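## Task

Place the bolt in the blue divided tray's front-right compartment and the tape roll in its rear compartment, with front, back, left and right judged from the robot's viewpoint. Both items must stay there without the robot supporting them, everything has to settle and stop moving shortly after you finish, and the grippers must release and move away at the end.

## Robot and tools

Robot: two arms, left_arm and right_arm, each with six revolute joints and a parallel gripper. Nothing may leave the table. Objects can be tugged or nudged at random moments, so check that a grasp still holds.

Frame: every reported gripper pose uses a single scene frame. The origin sits on the tabletop midway between the arms, +x points out over the table, +z points up, and left_arm is on the +y side. The arm names do not tell you which side of an image you are looking at. Positions are in metres and orientations are quaternions (w,x,y,z). The printed hand position can be somewhat wrong, more so when the arm is stretched far. The gripper's fingers point along its own +z and close along its own y. The reported point lies between the finger pads, roughly 1 cm short of the tips.

Tool execute_actions, argument actions: a list with zero or one entry. An optional pictures flag (true/false) adds camera images. Images also come automatically when the list is empty.
- Empty list: sends no command and returns the state plus images.
- Motion: {"rows": [[14 numbers], ...], "steps": n}. steps runs from 3 to 15 and defaults to 15; each control step is 1/30 s. You may give 1 to 15 rows. Each row is used for one step, and the last row repeats to fill the rest. Every row is one flat list of 14 numbers covering both arms, even if only one arm moves. Order: left_arm waist, shoulder, elbow, wrist pitch, wrist yaw, wrist roll, gripper opening, then the same seven for right_arm. The joint values are absolute target angles in radians, in the same form as the Joint positions line. They are not offsets. Nominal ranges: waist -2.618 to 3.054, shoulder 0.000 to 3.142, elbow 0.000 to 3.142, wrist pitch -1.571 to 1.571, wrist yaw -1.571 to 1.571, wrist roll -2.094 to 2.094. The real ends can differ from these by up to 0.036 rad. A target more than 0.036 rad beyond an end is refused if it also lies further out than the joint's current angle, and a refused call does nothing. A target past the real end is clipped, and the result may then report "joint sent to its limit", possibly about an earlier action. Opening is an absolute value from -1 (closed) to +1 (fully open, pad gap 0.094 m).
- Wait: {"steps": n} with no rows, n up to 300. It sends nothing and returns once n steps have passed since the previous result.

Motion limits: each joint's command is held within a fixed lead of its measured angle per step. The leads are waist 0.202, shoulder 0.258, elbow 0.238, wrist pitch 0.573, wrist yaw and roll 0.522 rad. If a command would put the gripper more than 70 mm from where it is, all of that arm's joint targets are scaled back. Large moves therefore need several calls. The simulation keeps running while you compose a reply. The arms keep heading to the last row you sent until they stop moving or a step is HELD. After that, only a new action moves them further. Each result is captured 3 steps before its action ends, and those last steps run afterward.

Result lines: the state line gives each arm's end_effector_position and end_effector_quat_wxyz. Joint positions and Joint velocities give, for each arm, its six joints (rad, rad/s) followed by the pad gap (m, m/s). grip_measured is the finger opening on the same -1..1 scale you command, with a fixed per-gripper error of up to about 1 mm. "joint command not followed" means a clearance check altered or blocked some joint targets, while the rest of the row still ran. HELD marks steps on which your row, or part of it, was not sent. MOTOR HOT appears from 75 °C. OVER-TEMPERATURE FAULT means an arm was stopped: at 90 °C for 10 s, and at 100 °C it goes limp and drops what it holds. Holding loads heats the motors, and some heat carries into the next scene.

Gripping: between -1 and +1, the fingers move to the opening you write. To keep hold of an object, command about 0.03 below its grip_measured for a firm grasp, or a smaller margin for a lighter one. Pad force tops out around 50 to 62 N, and parts thinner than about 2 mm get less force.

Tool zoom_image: camera (cam_high, cam_low, cam_left_wrist, cam_right_wrist) and region [x0, y0, x1, y1] in pixels of that camera's latest image, origin at the top left, no larger than 504x504. cam_high and cam_low are 504x504. The wrist cameras are 616x616 fisheye.

Tool finished_scene: argument scene is the number of the current scene. Its result reports success and gives the next scene's task. Replying without any tool call ends everything.

Working order: look first, then move to each object, grasp, lift, carry, lower it into the correct compartment and open. Afterwards move both grippers clear, wait until things settle, check the result and only then call finished_scene.

Avoid: letting the arms collide or press on each other, dropping or slamming parts, pushing hard on the tray or the table, knocking anything off the table, and leaving an object balanced against a gripper.

Each tool is called after "Request:" as name(argument=value, ...) on one line, values as JSON.

## Session

Request:
execute_actions(actions=[])

Scene clock: 0.00 s of 4800.00 s.
left_arm: end_effector_position=(+0.2830, +0.4504, +0.1481) grip_measured=+1.000 end_effector_quat_wxyz=(+0.448, +0.563, +0.456, +0.524) | right_arm: end_effector_position=(+0.3835, +0.0358, +0.1542) grip_measured=+1.000 end_effector_quat_wxyz=(+0.032, -0.084, +0.985, +0.150)
Joint positions: left_arm=[1.281 1.571 0.289 1.17  1.112 1.855 0.094] | right_arm=[ 0.529  2.088  2.025 -1.291 -0.219  0.494  0.094]
Joint velocities: left_arm=[-0.012  0.002 -0.027 -0.081 -0.037 -0.022  0.   ] | right_arm=[ 0.012 -0.007 -0.002 -0.037  0.007  0.022  0.   ]

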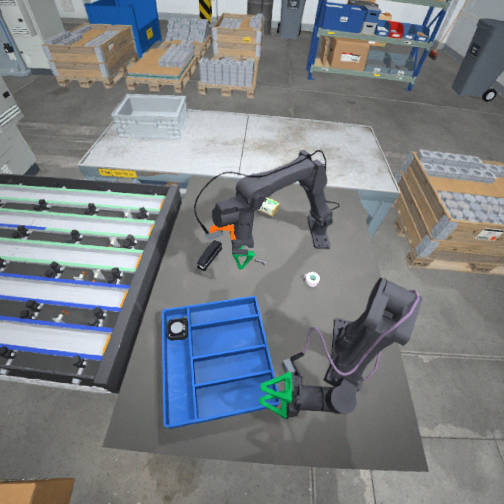

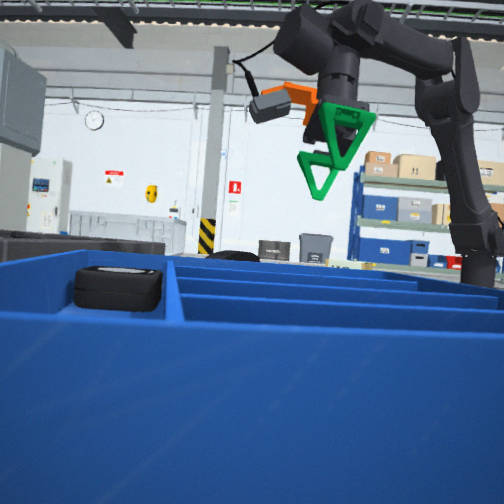

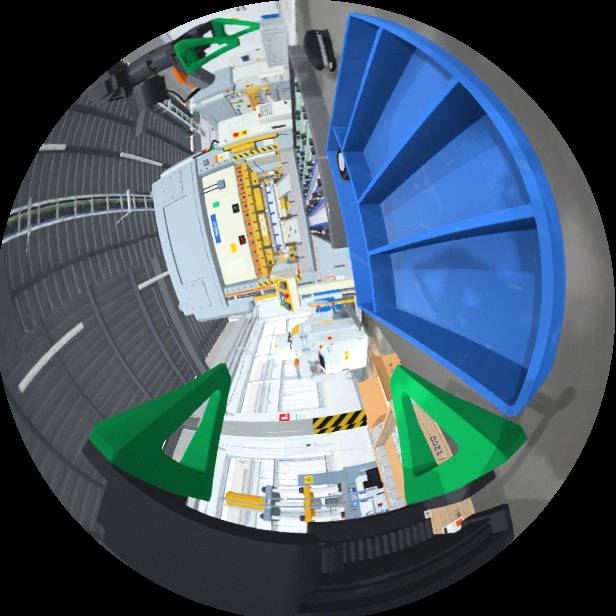

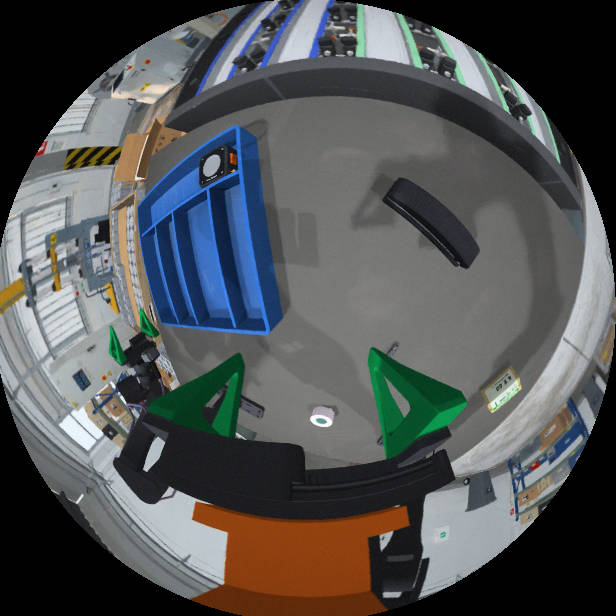

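Request:
execute_actions(actions=[{"rows":[[1.281,1.2,0.6,0.6,0.5,1.0,1,0.3,1.9,1.8,-1.4,0,0,1]]}])

Request:
execute_actions(actions=[{"rows":[[0.8,1.1,1.1,-0.8,0,0,1,0.3,1.7,1.5,-1.37,0,0,1]]}])

Request:
execute_actions(actions=[{"steps":40}], pictures=true)

Scene clock: 0.83 s of 4800.00 s.
left_arm: end_effector_position=(+0.2657, +0.5514, +0.3050) grip_measured=+1.000 end_effector_quat_wxyz=(+0.490, +0.224, +0.630, +0.559) | right_arm: end_effector_position=(+0.3967, -0.1157, +0.1583) grip_measured=+1.000 end_effector_quat_wxyz=(+0.048, -0.164, +0.985, +0.023)
Joint positions: left_arm=[1.279 1.19  0.602 0.714 0.573 1.124 0.094] | right_arm=[ 0.279  1.907  1.816 -1.376 -0.024  0.062  0.094]
Joint velocities: left_arm=[-0.002  0.051 -0.007 -0.711 -0.388 -0.799  0.   ] | right_arm=[ 0.129 -0.007 -0.022 -0.051  0.154 -0.432  0.   ]
Steps of this call (steps 1 to 13: nothing new was sent; steps 14 to 25: the first 12 steps of this action). Readings (joint positions):
14: left_arm=[1.279 1.547 0.306 1.105 1.070 1.805] | right_arm=[0.521 2.075 2.004 -1.282 -0.211 0.455]
15: left_arm=[1.279 1.501 0.342 1.001 0.999 1.734] | right_arm=[0.506 2.050 1.961 -1.282 -0.198 0.404]
17: left_arm=[1.279 1.403 0.430 0.891 0.878 1.609] | right_arm=[0.445 2.001 1.890 -1.309 -0.163 0.310]
21: left_arm=[1.279 1.226 0.577 0.757 0.665 1.287] | right_arm=[0.299 1.927 1.818 -1.356 -0.068 0.140]
25: the state above

Scene clock: 1.33 s of 4800.00 s.
left_arm: end_effector_position=(+0.3127, +0.4591, +0.3096) grip_measured=+1.000 end_effector_quat_wxyz=(+0.506, -0.165, +0.828, +0.173) | right_arm: end_effector_position=(+0.3247, -0.1429, +0.1447) grip_measured=+1.000 end_effector_quat_wxyz=(-0.004, -0.197, +0.980, +0.006)
Joint positions: left_arm=[ 0.792  1.086  1.101 -0.458  0.065  0.163  0.094] | right_arm=[ 0.292  1.702  1.513 -1.386 -0.013  0.008  0.094]
Joint velocities: left_arm=[-0.012  0.076 -0.012 -2.147 -0.491 -0.96   0.   ] | right_arm=[ 0.012  0.012 -0.002 -0.037 -0.007 -0.037  0.   ]
Steps of this call (steps 1 to 3: the last 3 steps of your previous action; steps 4 to 15: the first 12 steps of this action). Readings (joint positions):
4: left_arm=[1.252 1.186 0.629 0.570 0.465 0.998] | right_arm=[0.292 1.880 1.775 -1.352 -0.019 0.028]
5: left_arm=[1.194 1.179 0.689 0.429 0.362 0.900] | right_arm=[0.292 1.830 1.691 -1.326 -0.018 0.023]
7: left_arm=[1.055 1.162 0.831 0.196 0.227 0.707] | right_arm=[0.292 1.739 1.561 -1.356 -0.016 0.017]
11: left_arm=[0.814 1.118 1.075 -0.183 0.111 0.336] | right_arm=[0.292 1.702 1.513 -1.387 -0.014 0.010]
15: the state above

Scene clock: 2.67 s of 4800.00 s.
left_arm: end_effector_position=(+0.2703, +0.4421, +0.2377) grip_measured=+1.000 end_effector_quat_wxyz=(+0.365, -0.266, +0.885, +0.110) | right_arm: end_effector_position=(+0.3248, -0.1430, +0.1447) grip_measured=+1.000 end_effector_quat_wxyz=(-0.004, -0.198, +0.980, +0.006)
Joint positions: left_arm=[ 0.792  1.101  1.101 -0.789  0.01   0.01   0.094] | right_arm=[ 0.292  1.702  1.513 -1.386 -0.012  0.006  0.094]
Joint velocities: left_arm=[ 0.002 -0.002  0.017  0.051  0.095 -0.037  0.   ] | right_arm=[-0.012  0.002 -0.012 -0.037 -0.051 -0.066  0.   ]
Kept back: nothing.
Steps of this call (steps 1 to 3: the last 3 steps of your previous action; steps 4 to 30: the robot went on to your last target; steps 31 to 40: nothing new was sent). Readings (joint positions):
1: left_arm=[0.792 1.090 1.101 -0.528 0.054 0.133] | right_arm=[0.292 1.702 1.513 -1.386 -0.013 0.007]
2: left_arm=[0.792 1.094 1.101 -0.588 0.045 0.108] | right_arm=[0.292 1.702 1.513 -1.386 -0.013 0.007]
4: left_arm=[0.792 1.100 1.101 -0.672 0.031 0.072] | right_arm=[0.292 1.702 1.513 -1.386 -0.013 0.006]
8: left_arm=[0.792 1.101 1.101 -0.749 0.018 0.035] | right_arm=[0.292 1.702 1.513 -1.386 -0.012 0.006]
40: the state above
All arms were judged still, so your last target was given up. Only a new action makes them travel on or press farther. Fingers that are still opening or closing keep moving.

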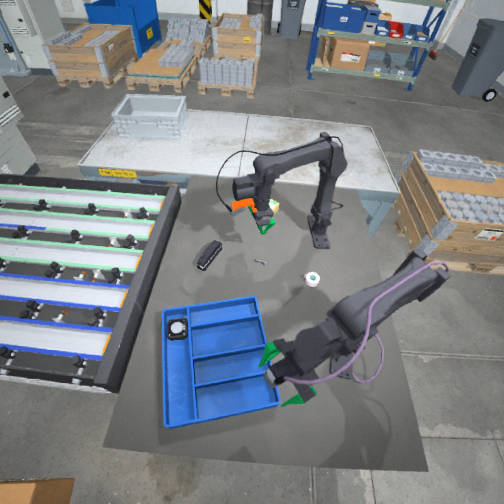

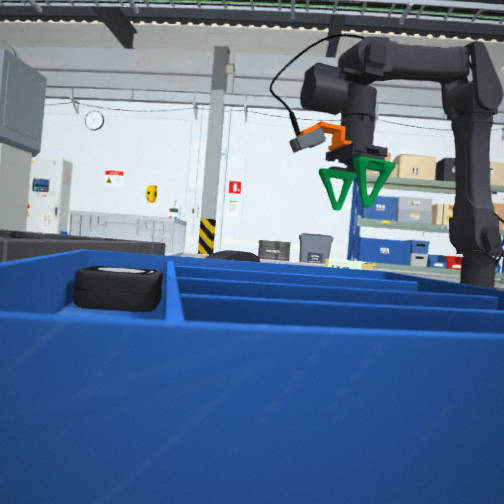

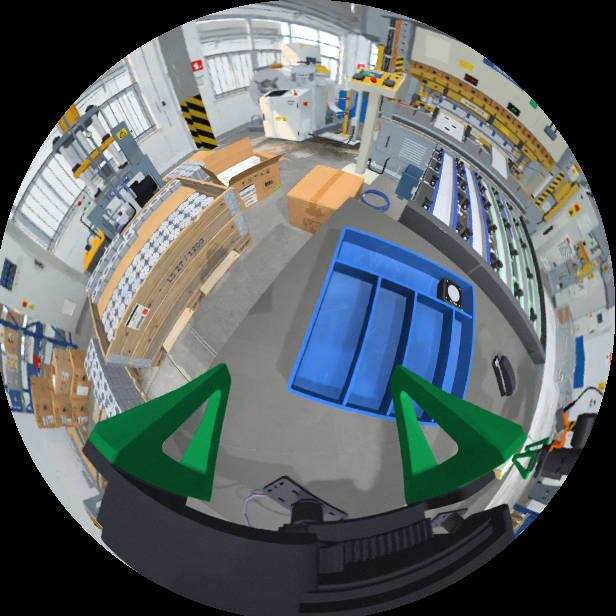

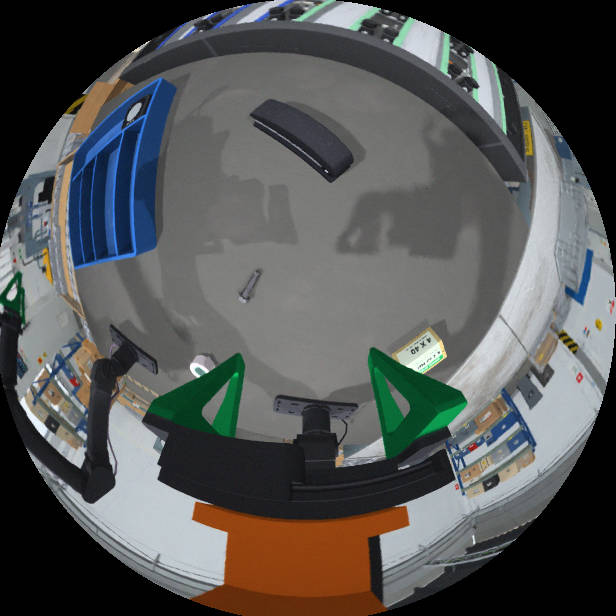

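Request:
execute_actions(actions=[{"rows":[[0.8,1.1,1.1,-0.8,0,0,1,0.53,1.801,1.374,-1.144,0,0.76,1]]}])

Request:
execute_actions(actions=[{"steps":10}], pictures=true)

Scene clock: 3.47 s of 4800.00 s.
left_arm: end_effector_position=(+0.2702, +0.4421, +0.2376) grip_measured=+1.000 end_effector_quat_wxyz=(+0.365, -0.267, +0.885, +0.110) | right_arm: end_effector_position=(+0.2965, -0.0708, +0.0748) grip_measured=+1.000 end_effector_quat_wxyz=(-0.024, +0.014, +1.000, -0.012)
Joint positions: left_arm=[ 0.792  1.101  1.101 -0.789  0.009  0.01   0.094] | right_arm=[ 0.54   1.818  1.371 -1.178 -0.011  0.68   0.094]
Joint velocities: left_arm=[ 0.002 -0.007  0.007 -0.11   0.037 -0.007  0.   ] | right_arm=[-0.032 -0.056  0.002  0.095 -0.051  0.505  0.   ]
Steps of this call (steps 1 to 12: nothing new was sent; steps 13 to 24: the first 12 steps of this action). Readings (joint positions):
13: left_arm=[0.792 1.101 1.101 -0.789 0.010 0.010] | right_arm=[0.307 1.705 1.501 -1.368 -0.005 0.059]
14: left_arm=[0.792 1.101 1.101 -0.789 0.010 0.010] | right_arm=[0.339 1.708 1.480 -1.334 0.004 0.137]
16: left_arm=[0.792 1.101 1.101 -0.789 0.010 0.010] | right_arm=[0.436 1.743 1.434 -1.274 0.005 0.310]
20: left_arm=[0.792 1.101 1.101 -0.789 0.009 0.010] | right_arm=[0.545 1.817 1.377 -1.200 -0.010 0.571]
24: the state above

Scene clock: 3.80 s of 4800.00 s.
left_arm: end_effector_position=(+0.2702, +0.4421, +0.2376) grip_measured=+1.000 end_effector_quat_wxyz=(+0.365, -0.267, +0.885, +0.110) | right_arm: end_effector_position=(+0.3000, -0.0684, +0.0752) grip_measured=+1.000 end_effector_quat_wxyz=(-0.017, +0.048, +0.999, -0.007)
Joint positions: left_arm=[ 0.792  1.101  1.101 -0.789  0.009  0.01   0.094] | right_arm=[ 0.539  1.816  1.371 -1.161 -0.011  0.746  0.094]
Joint velocities: left_arm=[ 0.007  0.007 -0.017  0.007  0.037 -0.051  0.   ] | right_arm=[ 0.007 -0.017 -0.007 -0.022  0.066  0.037  0.   ]
Kept back: nothing.
Steps of this call (steps 1 to 3: the last 3 steps of your previous action; steps 4 to 10: the robot went on to your last target). Readings (joint positions):
1: left_arm=[0.792 1.101 1.101 -0.789 0.009 0.010] | right_arm=[0.539 1.817 1.371 -1.174 -0.011 0.695]
2: left_arm=[0.792 1.101 1.101 -0.789 0.009 0.010] | right_arm=[0.539 1.816 1.371 -1.171 -0.011 0.707]
4: left_arm=[0.792 1.101 1.101 -0.789 0.009 0.010] | right_arm=[0.539 1.816 1.371 -1.167 -0.011 0.724]
8: left_arm=[0.792 1.101 1.101 -0.789 0.009 0.010] | right_arm=[0.539 1.816 1.371 -1.162 -0.011 0.742]
10: the state above

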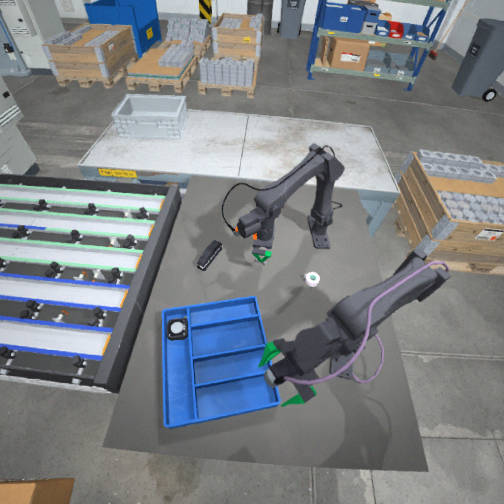

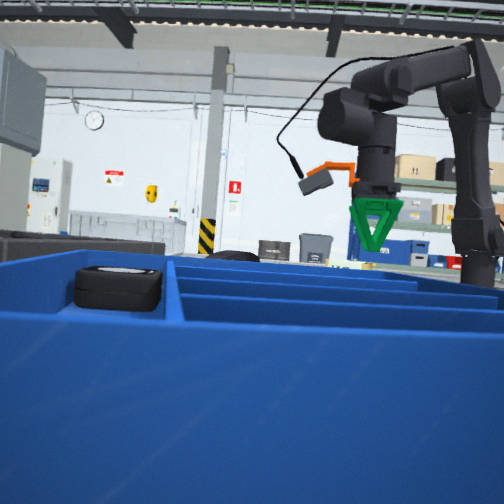

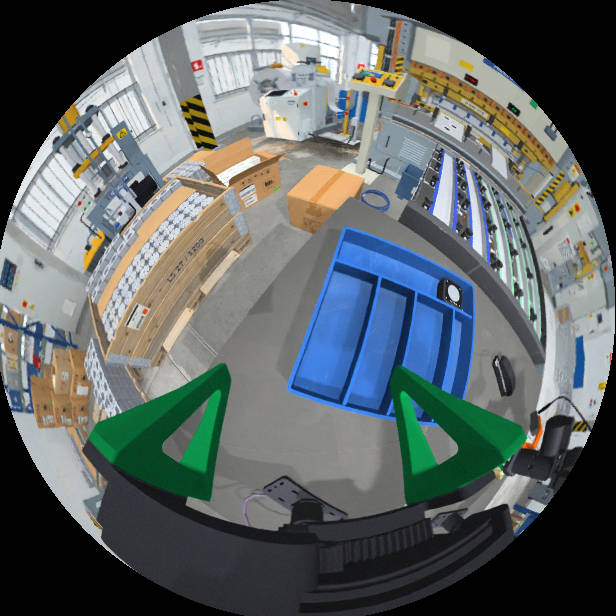

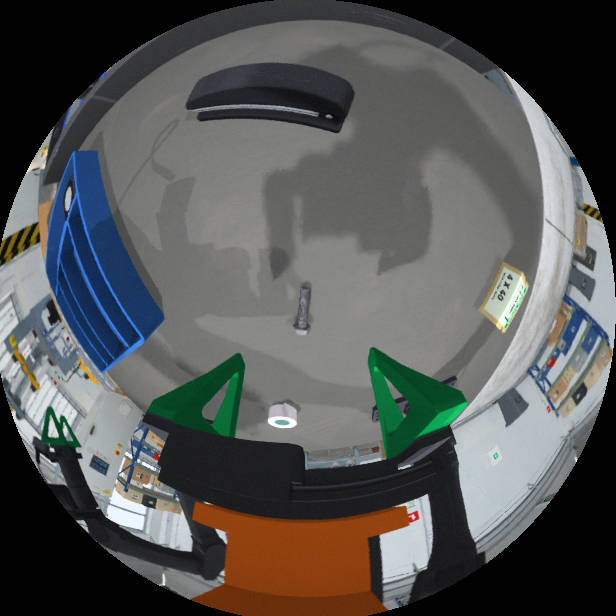

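Request:
execute_actions(actions=[{"rows":[[0.8,1.1,1.1,-0.8,0,0,1,0.535,1.82,1.31,-1.04,0,0.76,0.5],[0.8,1.1,1.1,-0.8,0,0,1,0.535,1.82,1.31,-1.04,0,0.76,0.3],[0.8,1.1,1.1,-0.8,0,0,1,0.535,1.84,1.26,-0.96,0,0.76,0.1],[0.8,1.1,1.1,-0.8,0,0,1,0.535,1.84,1.26,-0.96,0,0.76,0],[0.8,1.1,1.1,-0.8,0,0,1,0.535,1.863,1.205,-0.88,0,0.76,0]]}])

Request:
execute_actions(actions=[{"steps":8}], pictures=true)

Scene clock: 4.33 s of 4800.00 s.
left_arm: end_effector_position=(+0.2702, +0.4421, +0.2376) grip_measured=+1.000 end_effector_quat_wxyz=(+0.365, -0.267, +0.885, +0.110) | right_arm: end_effector_position=(+0.2992, -0.0690, +0.0188) grip_measured=+0.002 end_effector_quat_wxyz=(-0.013, +0.052, +0.999, -0.004)
Joint positions: left_arm=[ 0.792  1.101  1.101 -0.789  0.009  0.01   0.094] | right_arm=[ 0.539  1.87   1.206 -0.933 -0.011  0.754  0.047]
Joint velocities: left_arm=[-0.002 -0.002 -0.007 -0.007  0.095 -0.051  0.   ] | right_arm=[ 0.007  0.002 -0.007  0.168 -0.051 -0.037  0.001]
Steps of this call (steps 1 to 4: the robot went on to your last target; steps 5 to 16: the first 12 steps of this action). Readings (joint positions):
5: left_arm=[0.792 1.101 1.101 -0.789 0.009 0.010] | right_arm=[0.539 1.815 1.364 -1.147 -0.011 0.752]
6: left_arm=[0.792 1.101 1.101 -0.789 0.009 0.010] | right_arm=[0.539 1.814 1.352 -1.126 -0.011 0.752]
8: left_arm=[0.792 1.101 1.101 -0.789 0.009 0.010] | right_arm=[0.539 1.816 1.311 -1.070 -0.011 0.753]
12: left_arm=[0.792 1.101 1.101 -0.789 0.009 0.010] | right_arm=[0.539 1.851 1.224 -0.970 -0.011 0.754]
16: the state above

Scene clock: 4.60 s of 4800.00 s.
left_arm: end_effector_position=(+0.2702, +0.4421, +0.2376) grip_measured=+1.000 end_effector_quat_wxyz=(+0.365, -0.267, +0.885, +0.110) | right_arm: end_effector_position=(+0.3057, -0.0640, +0.0188) grip_measured=+0.002 end_effector_quat_wxyz=(-0.001, +0.052, +0.999, +0.006)
Joint positions: left_arm=[ 0.792  1.101  1.101 -0.789  0.009  0.01   0.094] | right_arm=[ 0.539  1.87   1.206 -0.9   -0.011  0.754  0.047]
Joint velocities: left_arm=[ 0.002  0.002 -0.007  0.037 -0.066 -0.007  0.   ] | right_arm=[-0.007  0.022  0.012  0.037  0.066 -0.022 -0.   ]
Kept back: nothing.
Steps of this call (steps 1 to 3: the last 3 steps of your previous action; steps 4 to 8: the robot went on to your last target). Readings (joint positions):
1: left_arm=[0.792 1.101 1.101 -0.789 0.009 0.010] | right_arm=[0.539 1.870 1.206 -0.925 -0.011 0.754]
2: left_arm=[0.792 1.101 1.101 -0.789 0.009 0.010] | right_arm=[0.539 1.870 1.206 -0.917 -0.011 0.754]
4: left_arm=[0.792 1.101 1.101 -0.789 0.009 0.010] | right_arm=[0.539 1.870 1.206 -0.909 -0.011 0.754]
8: the state above

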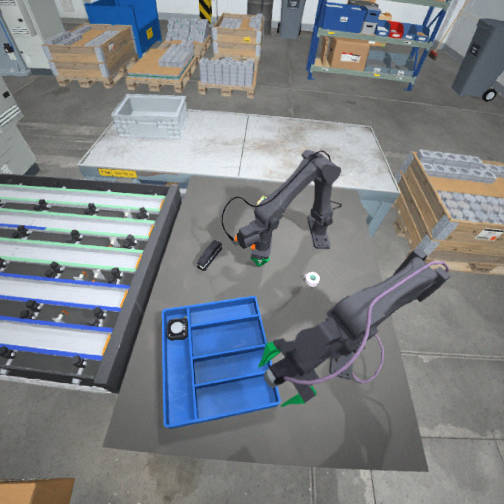

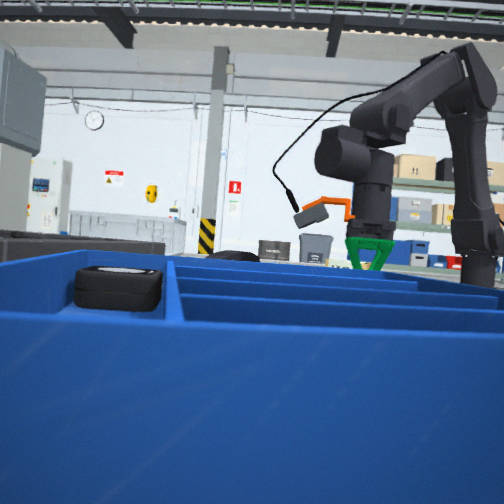

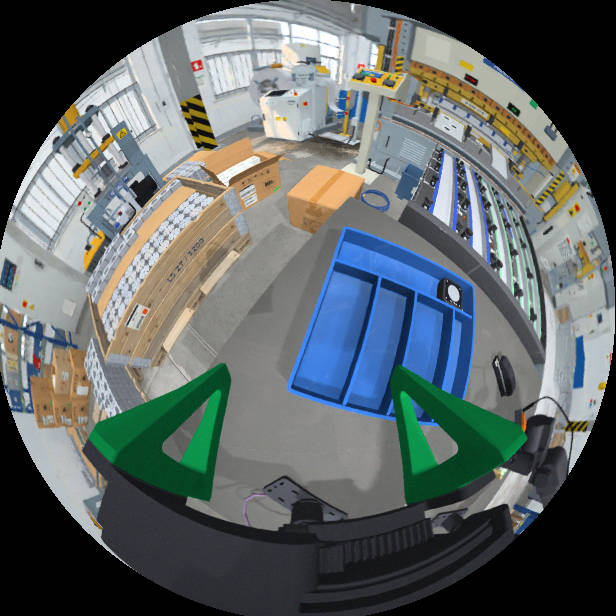

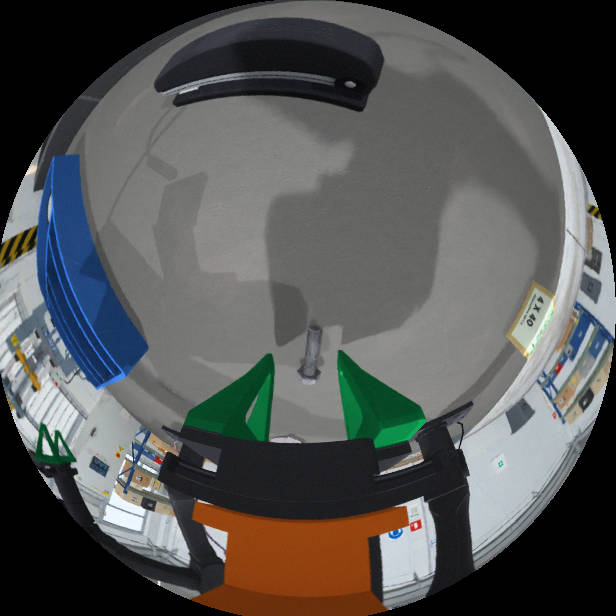

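Good. Lower about 7 mm, then close.

Request:
execute_actions(actions=[{"rows":[[0.8,1.1,1.1,-0.8,0,0,1,0.525,1.878,1.188,-0.86,0,0.8,-0.3]],"steps":10}])

Request:
execute_actions(actions=[{"rows":[[0.8,1.1,1.1,-0.8,0,0,1,0.525,1.878,1.188,-0.86,0,0.8,-0.9]]}], pictures=true)

Scene clock: 4.90 s of 4800.00 s.
left_arm: end_effector_position=(+0.2702, +0.4421, +0.2376) grip_measured=+1.000 end_effector_quat_wxyz=(+0.365, -0.267, +0.885, +0.110) | right_arm: end_effector_position=(+0.3097, -0.0610, +0.0188) grip_measured=-0.298 end_effector_quat_wxyz=(+0.007, +0.067, +0.998, +0.013)
Joint positions: left_arm=[ 0.792  1.101  1.101 -0.789  0.009  0.01   0.094] | right_arm=[ 0.539  1.87   1.206 -0.88  -0.011  0.786  0.033]
Joint velocities: left_arm=[ 0.017  0.012 -0.017 -0.095 -0.022 -0.022  0.   ] | right_arm=[ 0.007 -0.007  0.007 -0.051 -0.007  0.11   0.   ]
Steps of this call (steps 1 to 2: the robot went on to your last target; steps 3 to 9: the first 7 steps of this action). Readings (joint positions):
3: left_arm=[0.792 1.101 1.101 -0.789 0.009 0.010] | right_arm=[0.539 1.870 1.206 -0.896 -0.011 0.760]
4: left_arm=[0.792 1.101 1.101 -0.789 0.009 0.010] | right_arm=[0.539 1.870 1.206 -0.892 -0.011 0.767]
6: left_arm=[0.792 1.101 1.101 -0.789 0.009 0.010] | right_arm=[0.539 1.870 1.206 -0.885 -0.011 0.777]
9: the state above

Scene clock: 5.40 s of 4800.00 s.
left_arm: end_effector_position=(+0.2702, +0.4421, +0.2376) grip_measured=+1.000 end_effector_quat_wxyz=(+0.365, -0.267, +0.885, +0.110) | right_arm: end_effector_position=(+0.3107, -0.0603, +0.0189) grip_measured=-0.898 end_effector_quat_wxyz=(+0.008, +0.072, +0.997, +0.015)
Joint positions: left_arm=[ 0.792  1.101  1.101 -0.789  0.009  0.01   0.094] | right_arm=[ 0.539  1.87   1.206 -0.875 -0.011  0.794  0.005]
Joint velocities: left_arm=[-0.022 -0.002 -0.007 -0.007 -0.037 -0.007  0.   ] | right_arm=[-0.002 -0.002 -0.012 -0.037 -0.007 -0.022 -0.   ]
Steps of this call (steps 1 to 3: the last 3 steps of your previous action; steps 4 to 15: the first 12 steps of this action). Readings (joint positions):
4: left_arm=[0.792 1.101 1.101 -0.789 0.009 0.010] | right_arm=[0.539 1.870 1.206 -0.877 -0.011 0.791]
5: left_arm=[0.792 1.101 1.101 -0.789 0.009 0.010] | right_arm=[0.539 1.870 1.206 -0.876 -0.011 0.791]
7: left_arm=[0.792 1.101 1.101 -0.789 0.009 0.010] | right_arm=[0.539 1.870 1.206 -0.876 -0.011 0.793]
11: left_arm=[0.792 1.101 1.101 -0.789 0.009 0.010] | right_arm=[0.539 1.870 1.206 -0.875 -0.011 0.794]
15: the state above

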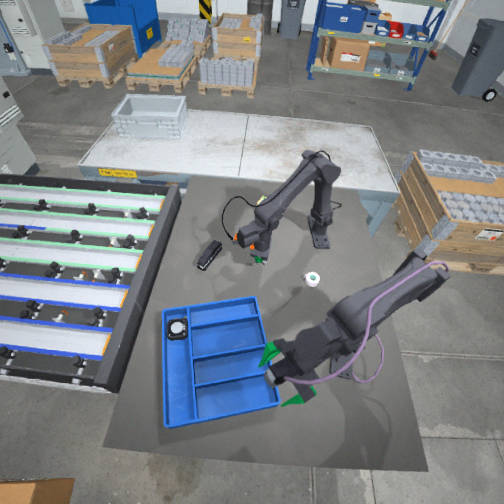

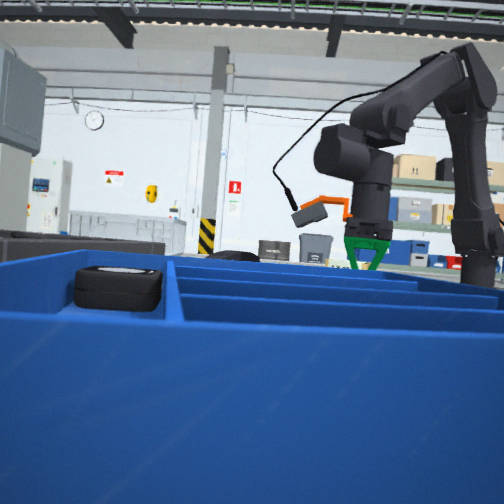

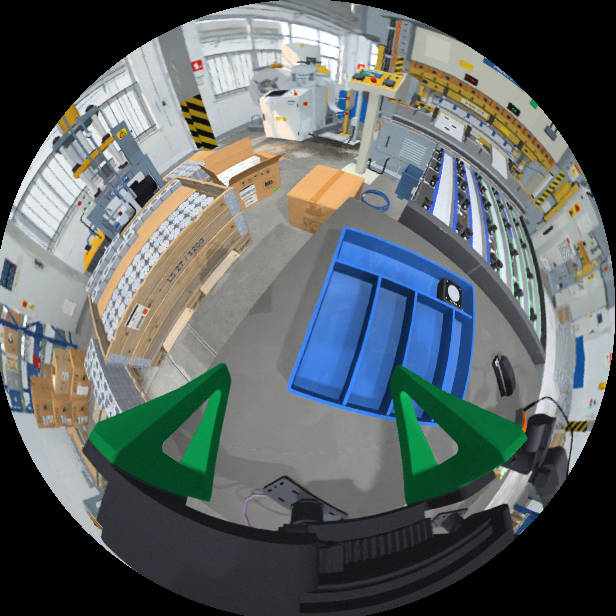

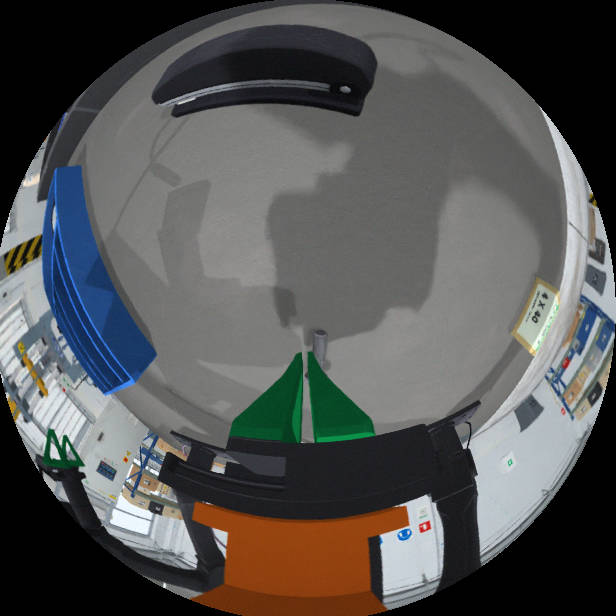

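Request:
execute_actions(actions=[{"rows":[[0.8,1.1,1.1,-0.8,0,0,1,0.525,1.878,1.188,-0.86,0,0.8,-0.2],[0.8,1.1,1.1,-0.8,0,0,1,0.525,1.878,1.188,-0.86,0,0.8,-0.2],[0.8,1.1,1.1,-0.8,0,0,1,0.525,1.878,1.188,-0.86,0,0.8,-0.2],[0.8,1.1,1.1,-0.8,0,0,1,0.525,1.878,1.188,-0.86,0,0.8,-0.2],[0.8,1.1,1.1,-0.8,0,0,1,0.5,1.878,1.188,-0.86,0,0.76,-0.2],[0.8,1.1,1.1,-0.8,0,0,1,0.5,1.878,1.188,-0.86,0,0.76,-0.2],[0.8,1.1,1.1,-0.8,0,0,1,0.5,1.902,1.2,-0.86,0,0.76,-0.2]]}], pictures=true)

Scene clock: 5.93 s of 4800.00 s.
left_arm: end_effector_position=(+0.2702, +0.4421, +0.2376) grip_measured=+1.000 end_effector_quat_wxyz=(+0.365, -0.267, +0.885, +0.110) | right_arm: end_effector_position=(+0.3158, -0.0702, +0.0116) grip_measured=-0.202 end_effector_quat_wxyz=(+0.001, +0.077, +0.997, +0.008)
Joint positions: left_arm=[ 0.792  1.101  1.101 -0.789  0.009  0.01   0.094] | right_arm=[ 0.506  1.893  1.206 -0.873 -0.011  0.771  0.037]
Joint velocities: left_arm=[ 0.007 -0.007 -0.027 -0.022  0.007  0.007  0.   ] | right_arm=[ 0.017  0.071 -0.017 -0.037  0.022 -0.051 -0.   ]
Steps of this call (steps 1 to 3: the last 3 steps of your previous action; step 4: the robot went on to your last target; steps 5 to 16: the first 12 steps of this action). Readings (joint positions):
5: left_arm=[0.792 1.101 1.101 -0.789 0.009 0.010] | right_arm=[0.539 1.870 1.206 -0.875 -0.011 0.795]
6: left_arm=[0.792 1.101 1.101 -0.789 0.009 0.010] | right_arm=[0.539 1.870 1.206 -0.875 -0.011 0.795]
8: left_arm=[0.792 1.101 1.101 -0.789 0.009 0.010] | right_arm=[0.539 1.870 1.206 -0.875 -0.011 0.795]
12: left_arm=[0.792 1.101 1.101 -0.789 0.009 0.010] | right_arm=[0.517 1.875 1.206 -0.873 -0.011 0.778]
16: the state above

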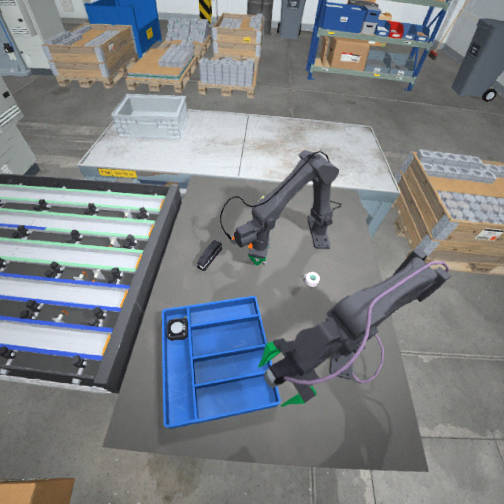

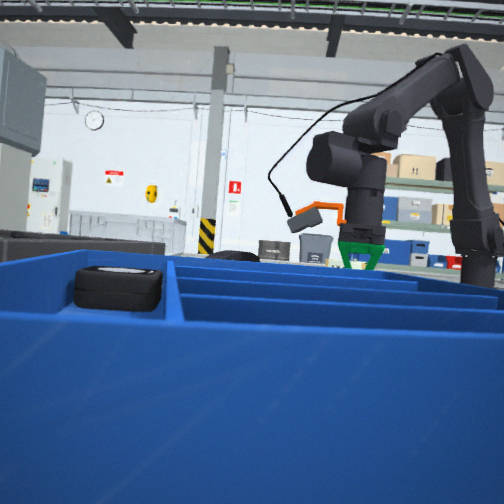

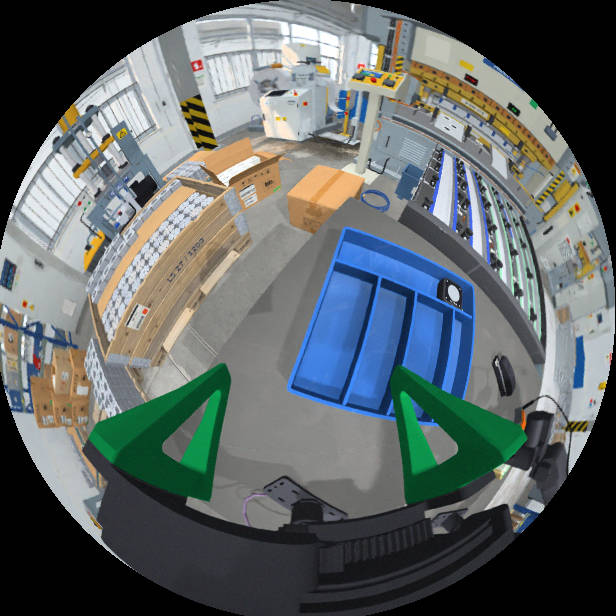

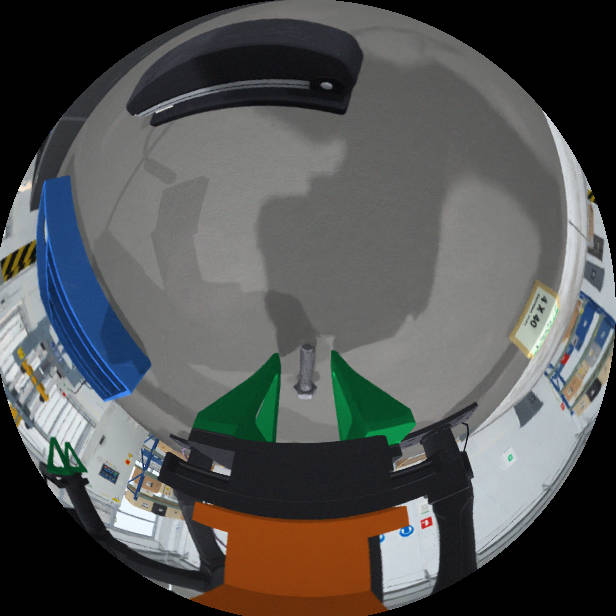

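Request:
execute_actions(actions=[{"rows":[[0.8,1.1,1.1,-0.8,0,0,1,0.5,1.902,1.2,-0.93,0,0.76,-0.2]],"steps":9}])

Request:
execute_actions(actions=[{"rows":[[0.8,1.1,1.1,-0.8,0,0,1,0.5,1.902,1.2,-0.93,0,0.76,-0.88]],"steps":13}], pictures=true)

Scene clock: 6.23 s of 4800.00 s.
left_arm: end_effector_position=(+0.2702, +0.4421, +0.2376) grip_measured=+1.000 end_effector_quat_wxyz=(+0.365, -0.267, +0.885, +0.110) | right_arm: end_effector_position=(+0.3098, -0.0745, +0.0110) grip_measured=-0.202 end_effector_quat_wxyz=(-0.011, +0.074, +0.997, -0.002)
Joint positions: left_arm=[ 0.792  1.101  1.101 -0.789  0.009  0.01   0.094] | right_arm=[ 0.506  1.895  1.206 -0.901 -0.011  0.766  0.037]
Joint velocities: left_arm=[-0.022  0.002  0.002 -0.051 -0.022 -0.022  0.   ] | right_arm=[ 0.007 -0.007 -0.002 -0.051 -0.037  0.022  0.   ]
Steps of this call (steps 1 to 3: the last 3 steps of your previous action; steps 4 to 9: the first 6 steps of this action). Readings (joint positions):
4: left_arm=[0.792 1.101 1.101 -0.789 0.009 0.010] | right_arm=[0.506 1.895 1.206 -0.875 -0.011 0.768]
5: left_arm=[0.792 1.101 1.101 -0.789 0.009 0.010] | right_arm=[0.506 1.895 1.206 -0.882 -0.011 0.767]
7: left_arm=[0.792 1.101 1.101 -0.789 0.009 0.010] | right_arm=[0.506 1.895 1.206 -0.894 -0.011 0.767]
9: the state above

Scene clock: 6.67 s of 4800.00 s.
left_arm: end_effector_position=(+0.2702, +0.4421, +0.2376) grip_measured=+1.000 end_effector_quat_wxyz=(+0.365, -0.267, +0.885, +0.110) | right_arm: end_effector_position=(+0.3080, -0.0759, +0.0111) grip_measured=-0.865 end_effector_quat_wxyz=(-0.015, +0.074, +0.997, -0.005)
Joint positions: left_arm=[ 0.792  1.101  1.101 -0.789  0.009  0.01   0.094] | right_arm=[ 0.506  1.895  1.206 -0.911 -0.01   0.765  0.006]
Joint velocities: left_arm=[-0.002 -0.007 -0.012 -0.037  0.022 -0.095  0.   ] | right_arm=[-0.007  0.012 -0.007 -0.037  0.066 -0.007 -0.001]
Steps of this call (steps 1 to 3: the last 3 steps of your previous action; steps 4 to 13: the first 10 steps of this action). Readings (joint positions):
4: left_arm=[0.792 1.101 1.101 -0.789 0.009 0.010] | right_arm=[0.506 1.895 1.206 -0.909 -0.011 0.766]
5: left_arm=[0.792 1.101 1.101 -0.789 0.009 0.010] | right_arm=[0.506 1.895 1.206 -0.909 -0.011 0.766]
7: left_arm=[0.792 1.101 1.101 -0.789 0.009 0.010] | right_arm=[0.506 1.895 1.206 -0.911 -0.010 0.765]
11: left_arm=[0.792 1.101 1.101 -0.789 0.009 0.010] | right_arm=[0.506 1.895 1.206 -0.911 -0.010 0.765]
13: the state above

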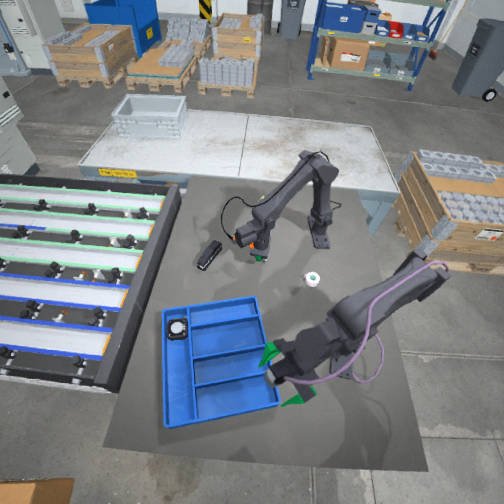

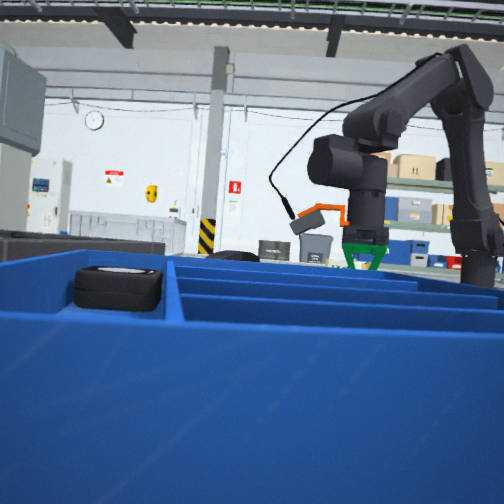

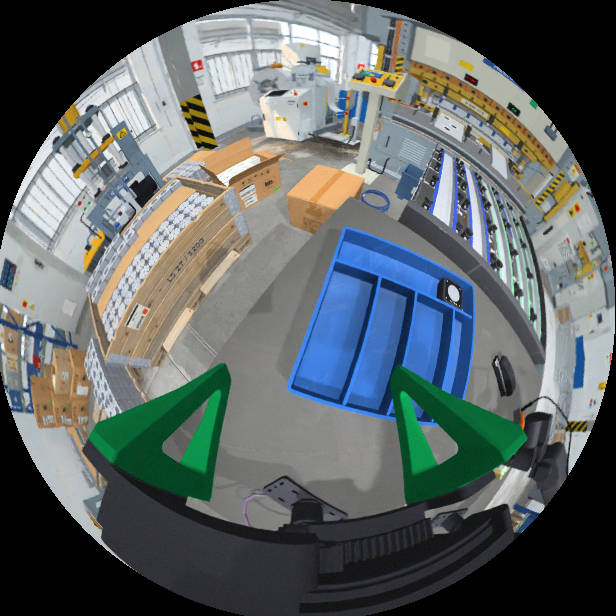

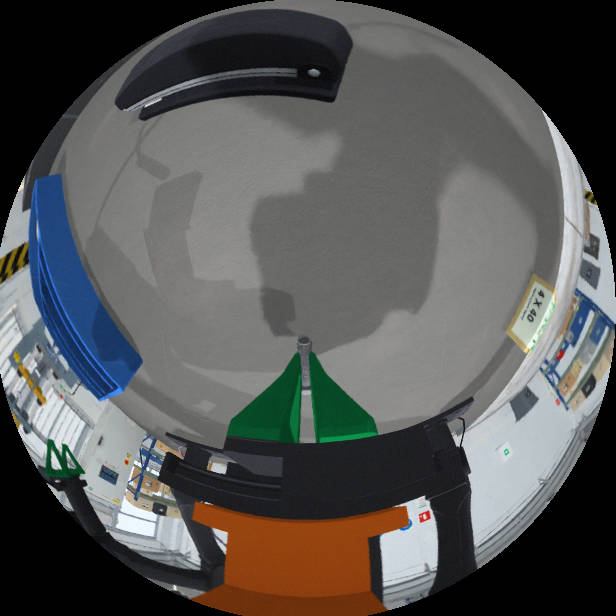

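Request:
execute_actions(actions=[{"rows":[[1,1.1,1.1,-0.8,0,0,1,0.53,1.78,1.5,-1.2,0,0.76,-0.9]],"steps":12}])

Request:
execute_actions(actions=[{"rows":[[1,1.1,1.1,-0.8,0,0,1,0.62,2.05,1.95,-1.2,0,0.8,-0.9],[1,1.1,1.1,-0.8,0,0,1,0.62,2.05,1.95,-1.2,0,0.8,-0.9],[1,1.1,1.1,-0.8,0,0,1,0.62,2.05,1.95,-1.2,0,0.8,-0.9],[1,1.1,1.1,-0.8,0,0,1,0.62,2.05,1.95,-1.2,0,0.8,-0.9],[1,1.1,1.1,-0.8,0,0,1,0.62,2.05,1.95,-1.2,0,0.8,-0.9],[1,1.1,1.1,-0.8,0,0,1,0.62,2.05,1.95,-1.2,0,0.8,-0.9],[1,1.1,1.1,-0.8,0,0,1,0.687,2.355,2.29,-1.113,0,0.8,-0.9]]}])

Request:
execute_actions(actions=[{"steps":12}], pictures=true)

Scene clock: 7.20 s of 4800.00 s.
left_arm: end_effector_position=(+0.2254, +0.4948, +0.2375) grip_measured=+1.000 end_effector_quat_wxyz=(+0.349, -0.361, +0.851, +0.152) | right_arm: end_effector_position=(+0.3442, -0.0436, +0.1286) grip_measured=-0.879 end_effector_quat_wxyz=(+0.073, +0.066, +0.993, +0.068)
Joint positions: left_arm=[ 1.003  1.101  1.101 -0.79  -0.     0.008  0.094] | right_arm=[ 0.521  1.766  1.504 -1.11  -0.01   0.765  0.006]
Joint velocities: left_arm=[-0.002 -0.007  0.002 -0.037  0.007 -0.037  0.   ] | right_arm=[-0.002 -0.339  0.183 -0.242 -0.051  0.007 -0.   ]
Steps of this call (steps 1 to 3: the last 3 steps of your previous action; steps 4 to 7: the robot went on to your last target; steps 8 to 16: the first 9 steps of this action). Readings (joint positions):
8: left_arm=[0.816 1.101 1.101 -0.789 0.022 0.010] | right_arm=[0.506 1.893 1.227 -0.941 -0.010 0.765]
9: left_arm=[0.873 1.101 1.101 -0.789 0.027 0.010] | right_arm=[0.508 1.891 1.265 -0.993 -0.010 0.765]
11: left_arm=[0.975 1.101 1.101 -0.789 0.009 0.009] | right_arm=[0.511 1.865 1.362 -1.055 -0.010 0.765]
15: left_arm=[1.003 1.101 1.101 -0.790 -0.000 0.008] | right_arm=[0.520 1.780 1.495 -1.101 -0.010 0.765]
16: the state above

Scene clock: 7.70 s of 4800.00 s.
left_arm: end_effector_position=(+0.2254, +0.4948, +0.2375) grip_measured=+1.000 end_effector_quat_wxyz=(+0.349, -0.361, +0.851, +0.152) | right_arm: end_effector_position=(+0.4237, +0.1197, +0.1064) grip_measured=-0.879 end_effector_quat_wxyz=(+0.121, -0.000, +0.985, +0.124)
Joint positions: left_arm=[ 1.003  1.101  1.101 -0.79  -0.     0.008  0.094] | right_arm=[ 0.681  2.35   2.243 -1.116 -0.003  0.792  0.006]
Joint velocities: left_arm=[-0.007  0.007 -0.017 -0.037  0.022 -0.051  0.   ] | right_arm=[ 0.198  0.608  0.422  0.315  0.007 -0.037  0.001]
Steps of this call (steps 1 to 3: the last 3 steps of your previous action; steps 4 to 15: the first 12 steps of this action). Readings (joint positions):
4: left_arm=[1.003 1.101 1.101 -0.790 -0.000 0.008] | right_arm=[0.529 1.794 1.544 -1.181 -0.006 0.770]
5: left_arm=[1.003 1.101 1.101 -0.790 -0.000 0.008] | right_arm=[0.544 1.858 1.626 -1.219 -0.001 0.777]
7: left_arm=[1.003 1.101 1.101 -0.790 -0.000 0.008] | right_arm=[0.584 1.993 1.792 -1.208 -0.001 0.783]
11: left_arm=[1.003 1.101 1.101 -0.790 -0.000 0.008] | right_arm=[0.638 2.159 2.012 -1.191 -0.003 0.790]
15: the state above

Scene clock: 8.10 s of 4800.00 s.
left_arm: end_effector_position=(+0.2254, +0.4948, +0.2375) grip_measured=+1.000 end_effector_quat_wxyz=(+0.349, -0.361, +0.851, +0.152) | right_arm: end_effector_position=(+0.4242, +0.1280, +0.1052) grip_measured=-0.879 end_effector_quat_wxyz=(+0.123, -0.003, +0.984, +0.129)
Joint positions: left_arm=[ 1.003  1.101  1.101 -0.79  -0.     0.008  0.094] | right_arm=[ 0.691  2.37   2.27  -1.111 -0.004  0.796  0.006]
Joint velocities: left_arm=[-0.007  0.007 -0.007  0.037  0.022 -0.066  0.   ] | right_arm=[-0.012  0.002 -0.012 -0.007 -0.066 -0.066  0.   ]
Kept back: nothing.
Steps of this call (steps 1 to 3: the last 3 steps of your previous action; steps 4 to 12: the robot went on to your last target). Readings (joint positions):
1: left_arm=[1.003 1.101 1.101 -0.790 -0.000 0.008] | right_arm=[0.687 2.365 2.251 -1.111 -0.003 0.793]
2: left_arm=[1.003 1.101 1.101 -0.790 -0.000 0.008] | right_arm=[0.690 2.372 2.253 -1.110 -0.004 0.793]
4: left_arm=[1.003 1.101 1.101 -0.790 -0.000 0.008] | right_arm=[0.691 2.375 2.253 -1.110 -0.004 0.794]
8: left_arm=[1.003 1.101 1.101 -0.790 -0.000 0.008] | right_arm=[0.691 2.373 2.267 -1.111 -0.004 0.795]
12: the state above

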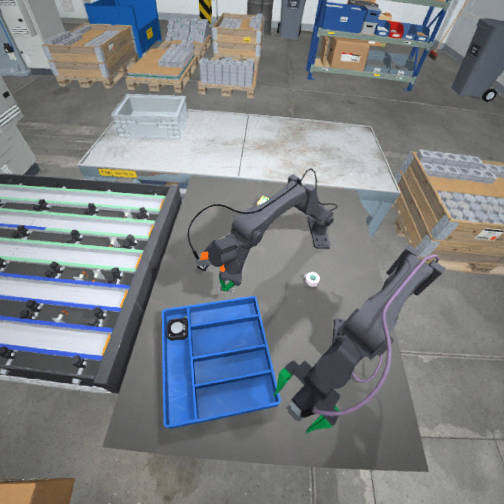

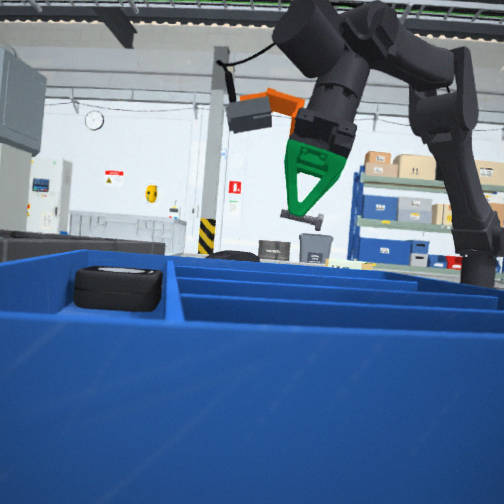

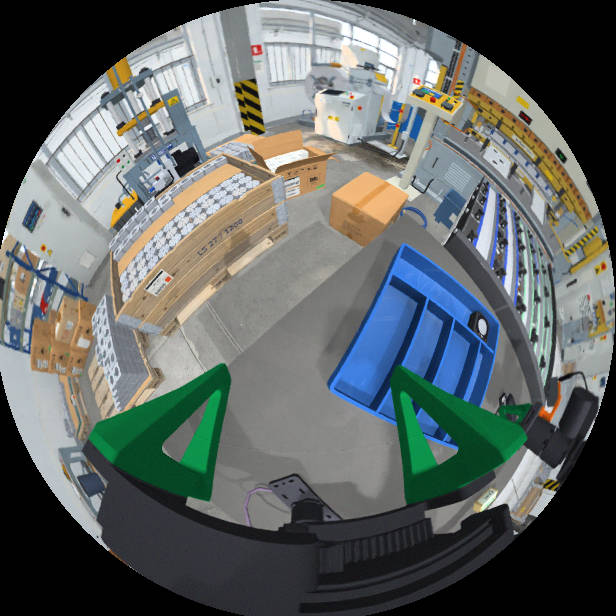

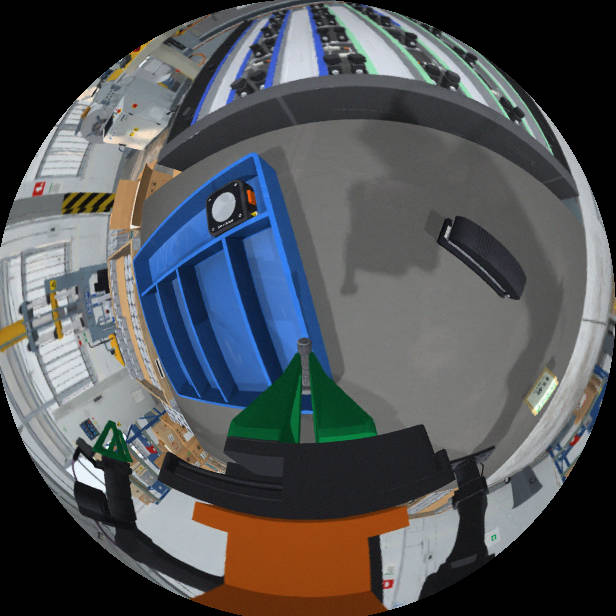

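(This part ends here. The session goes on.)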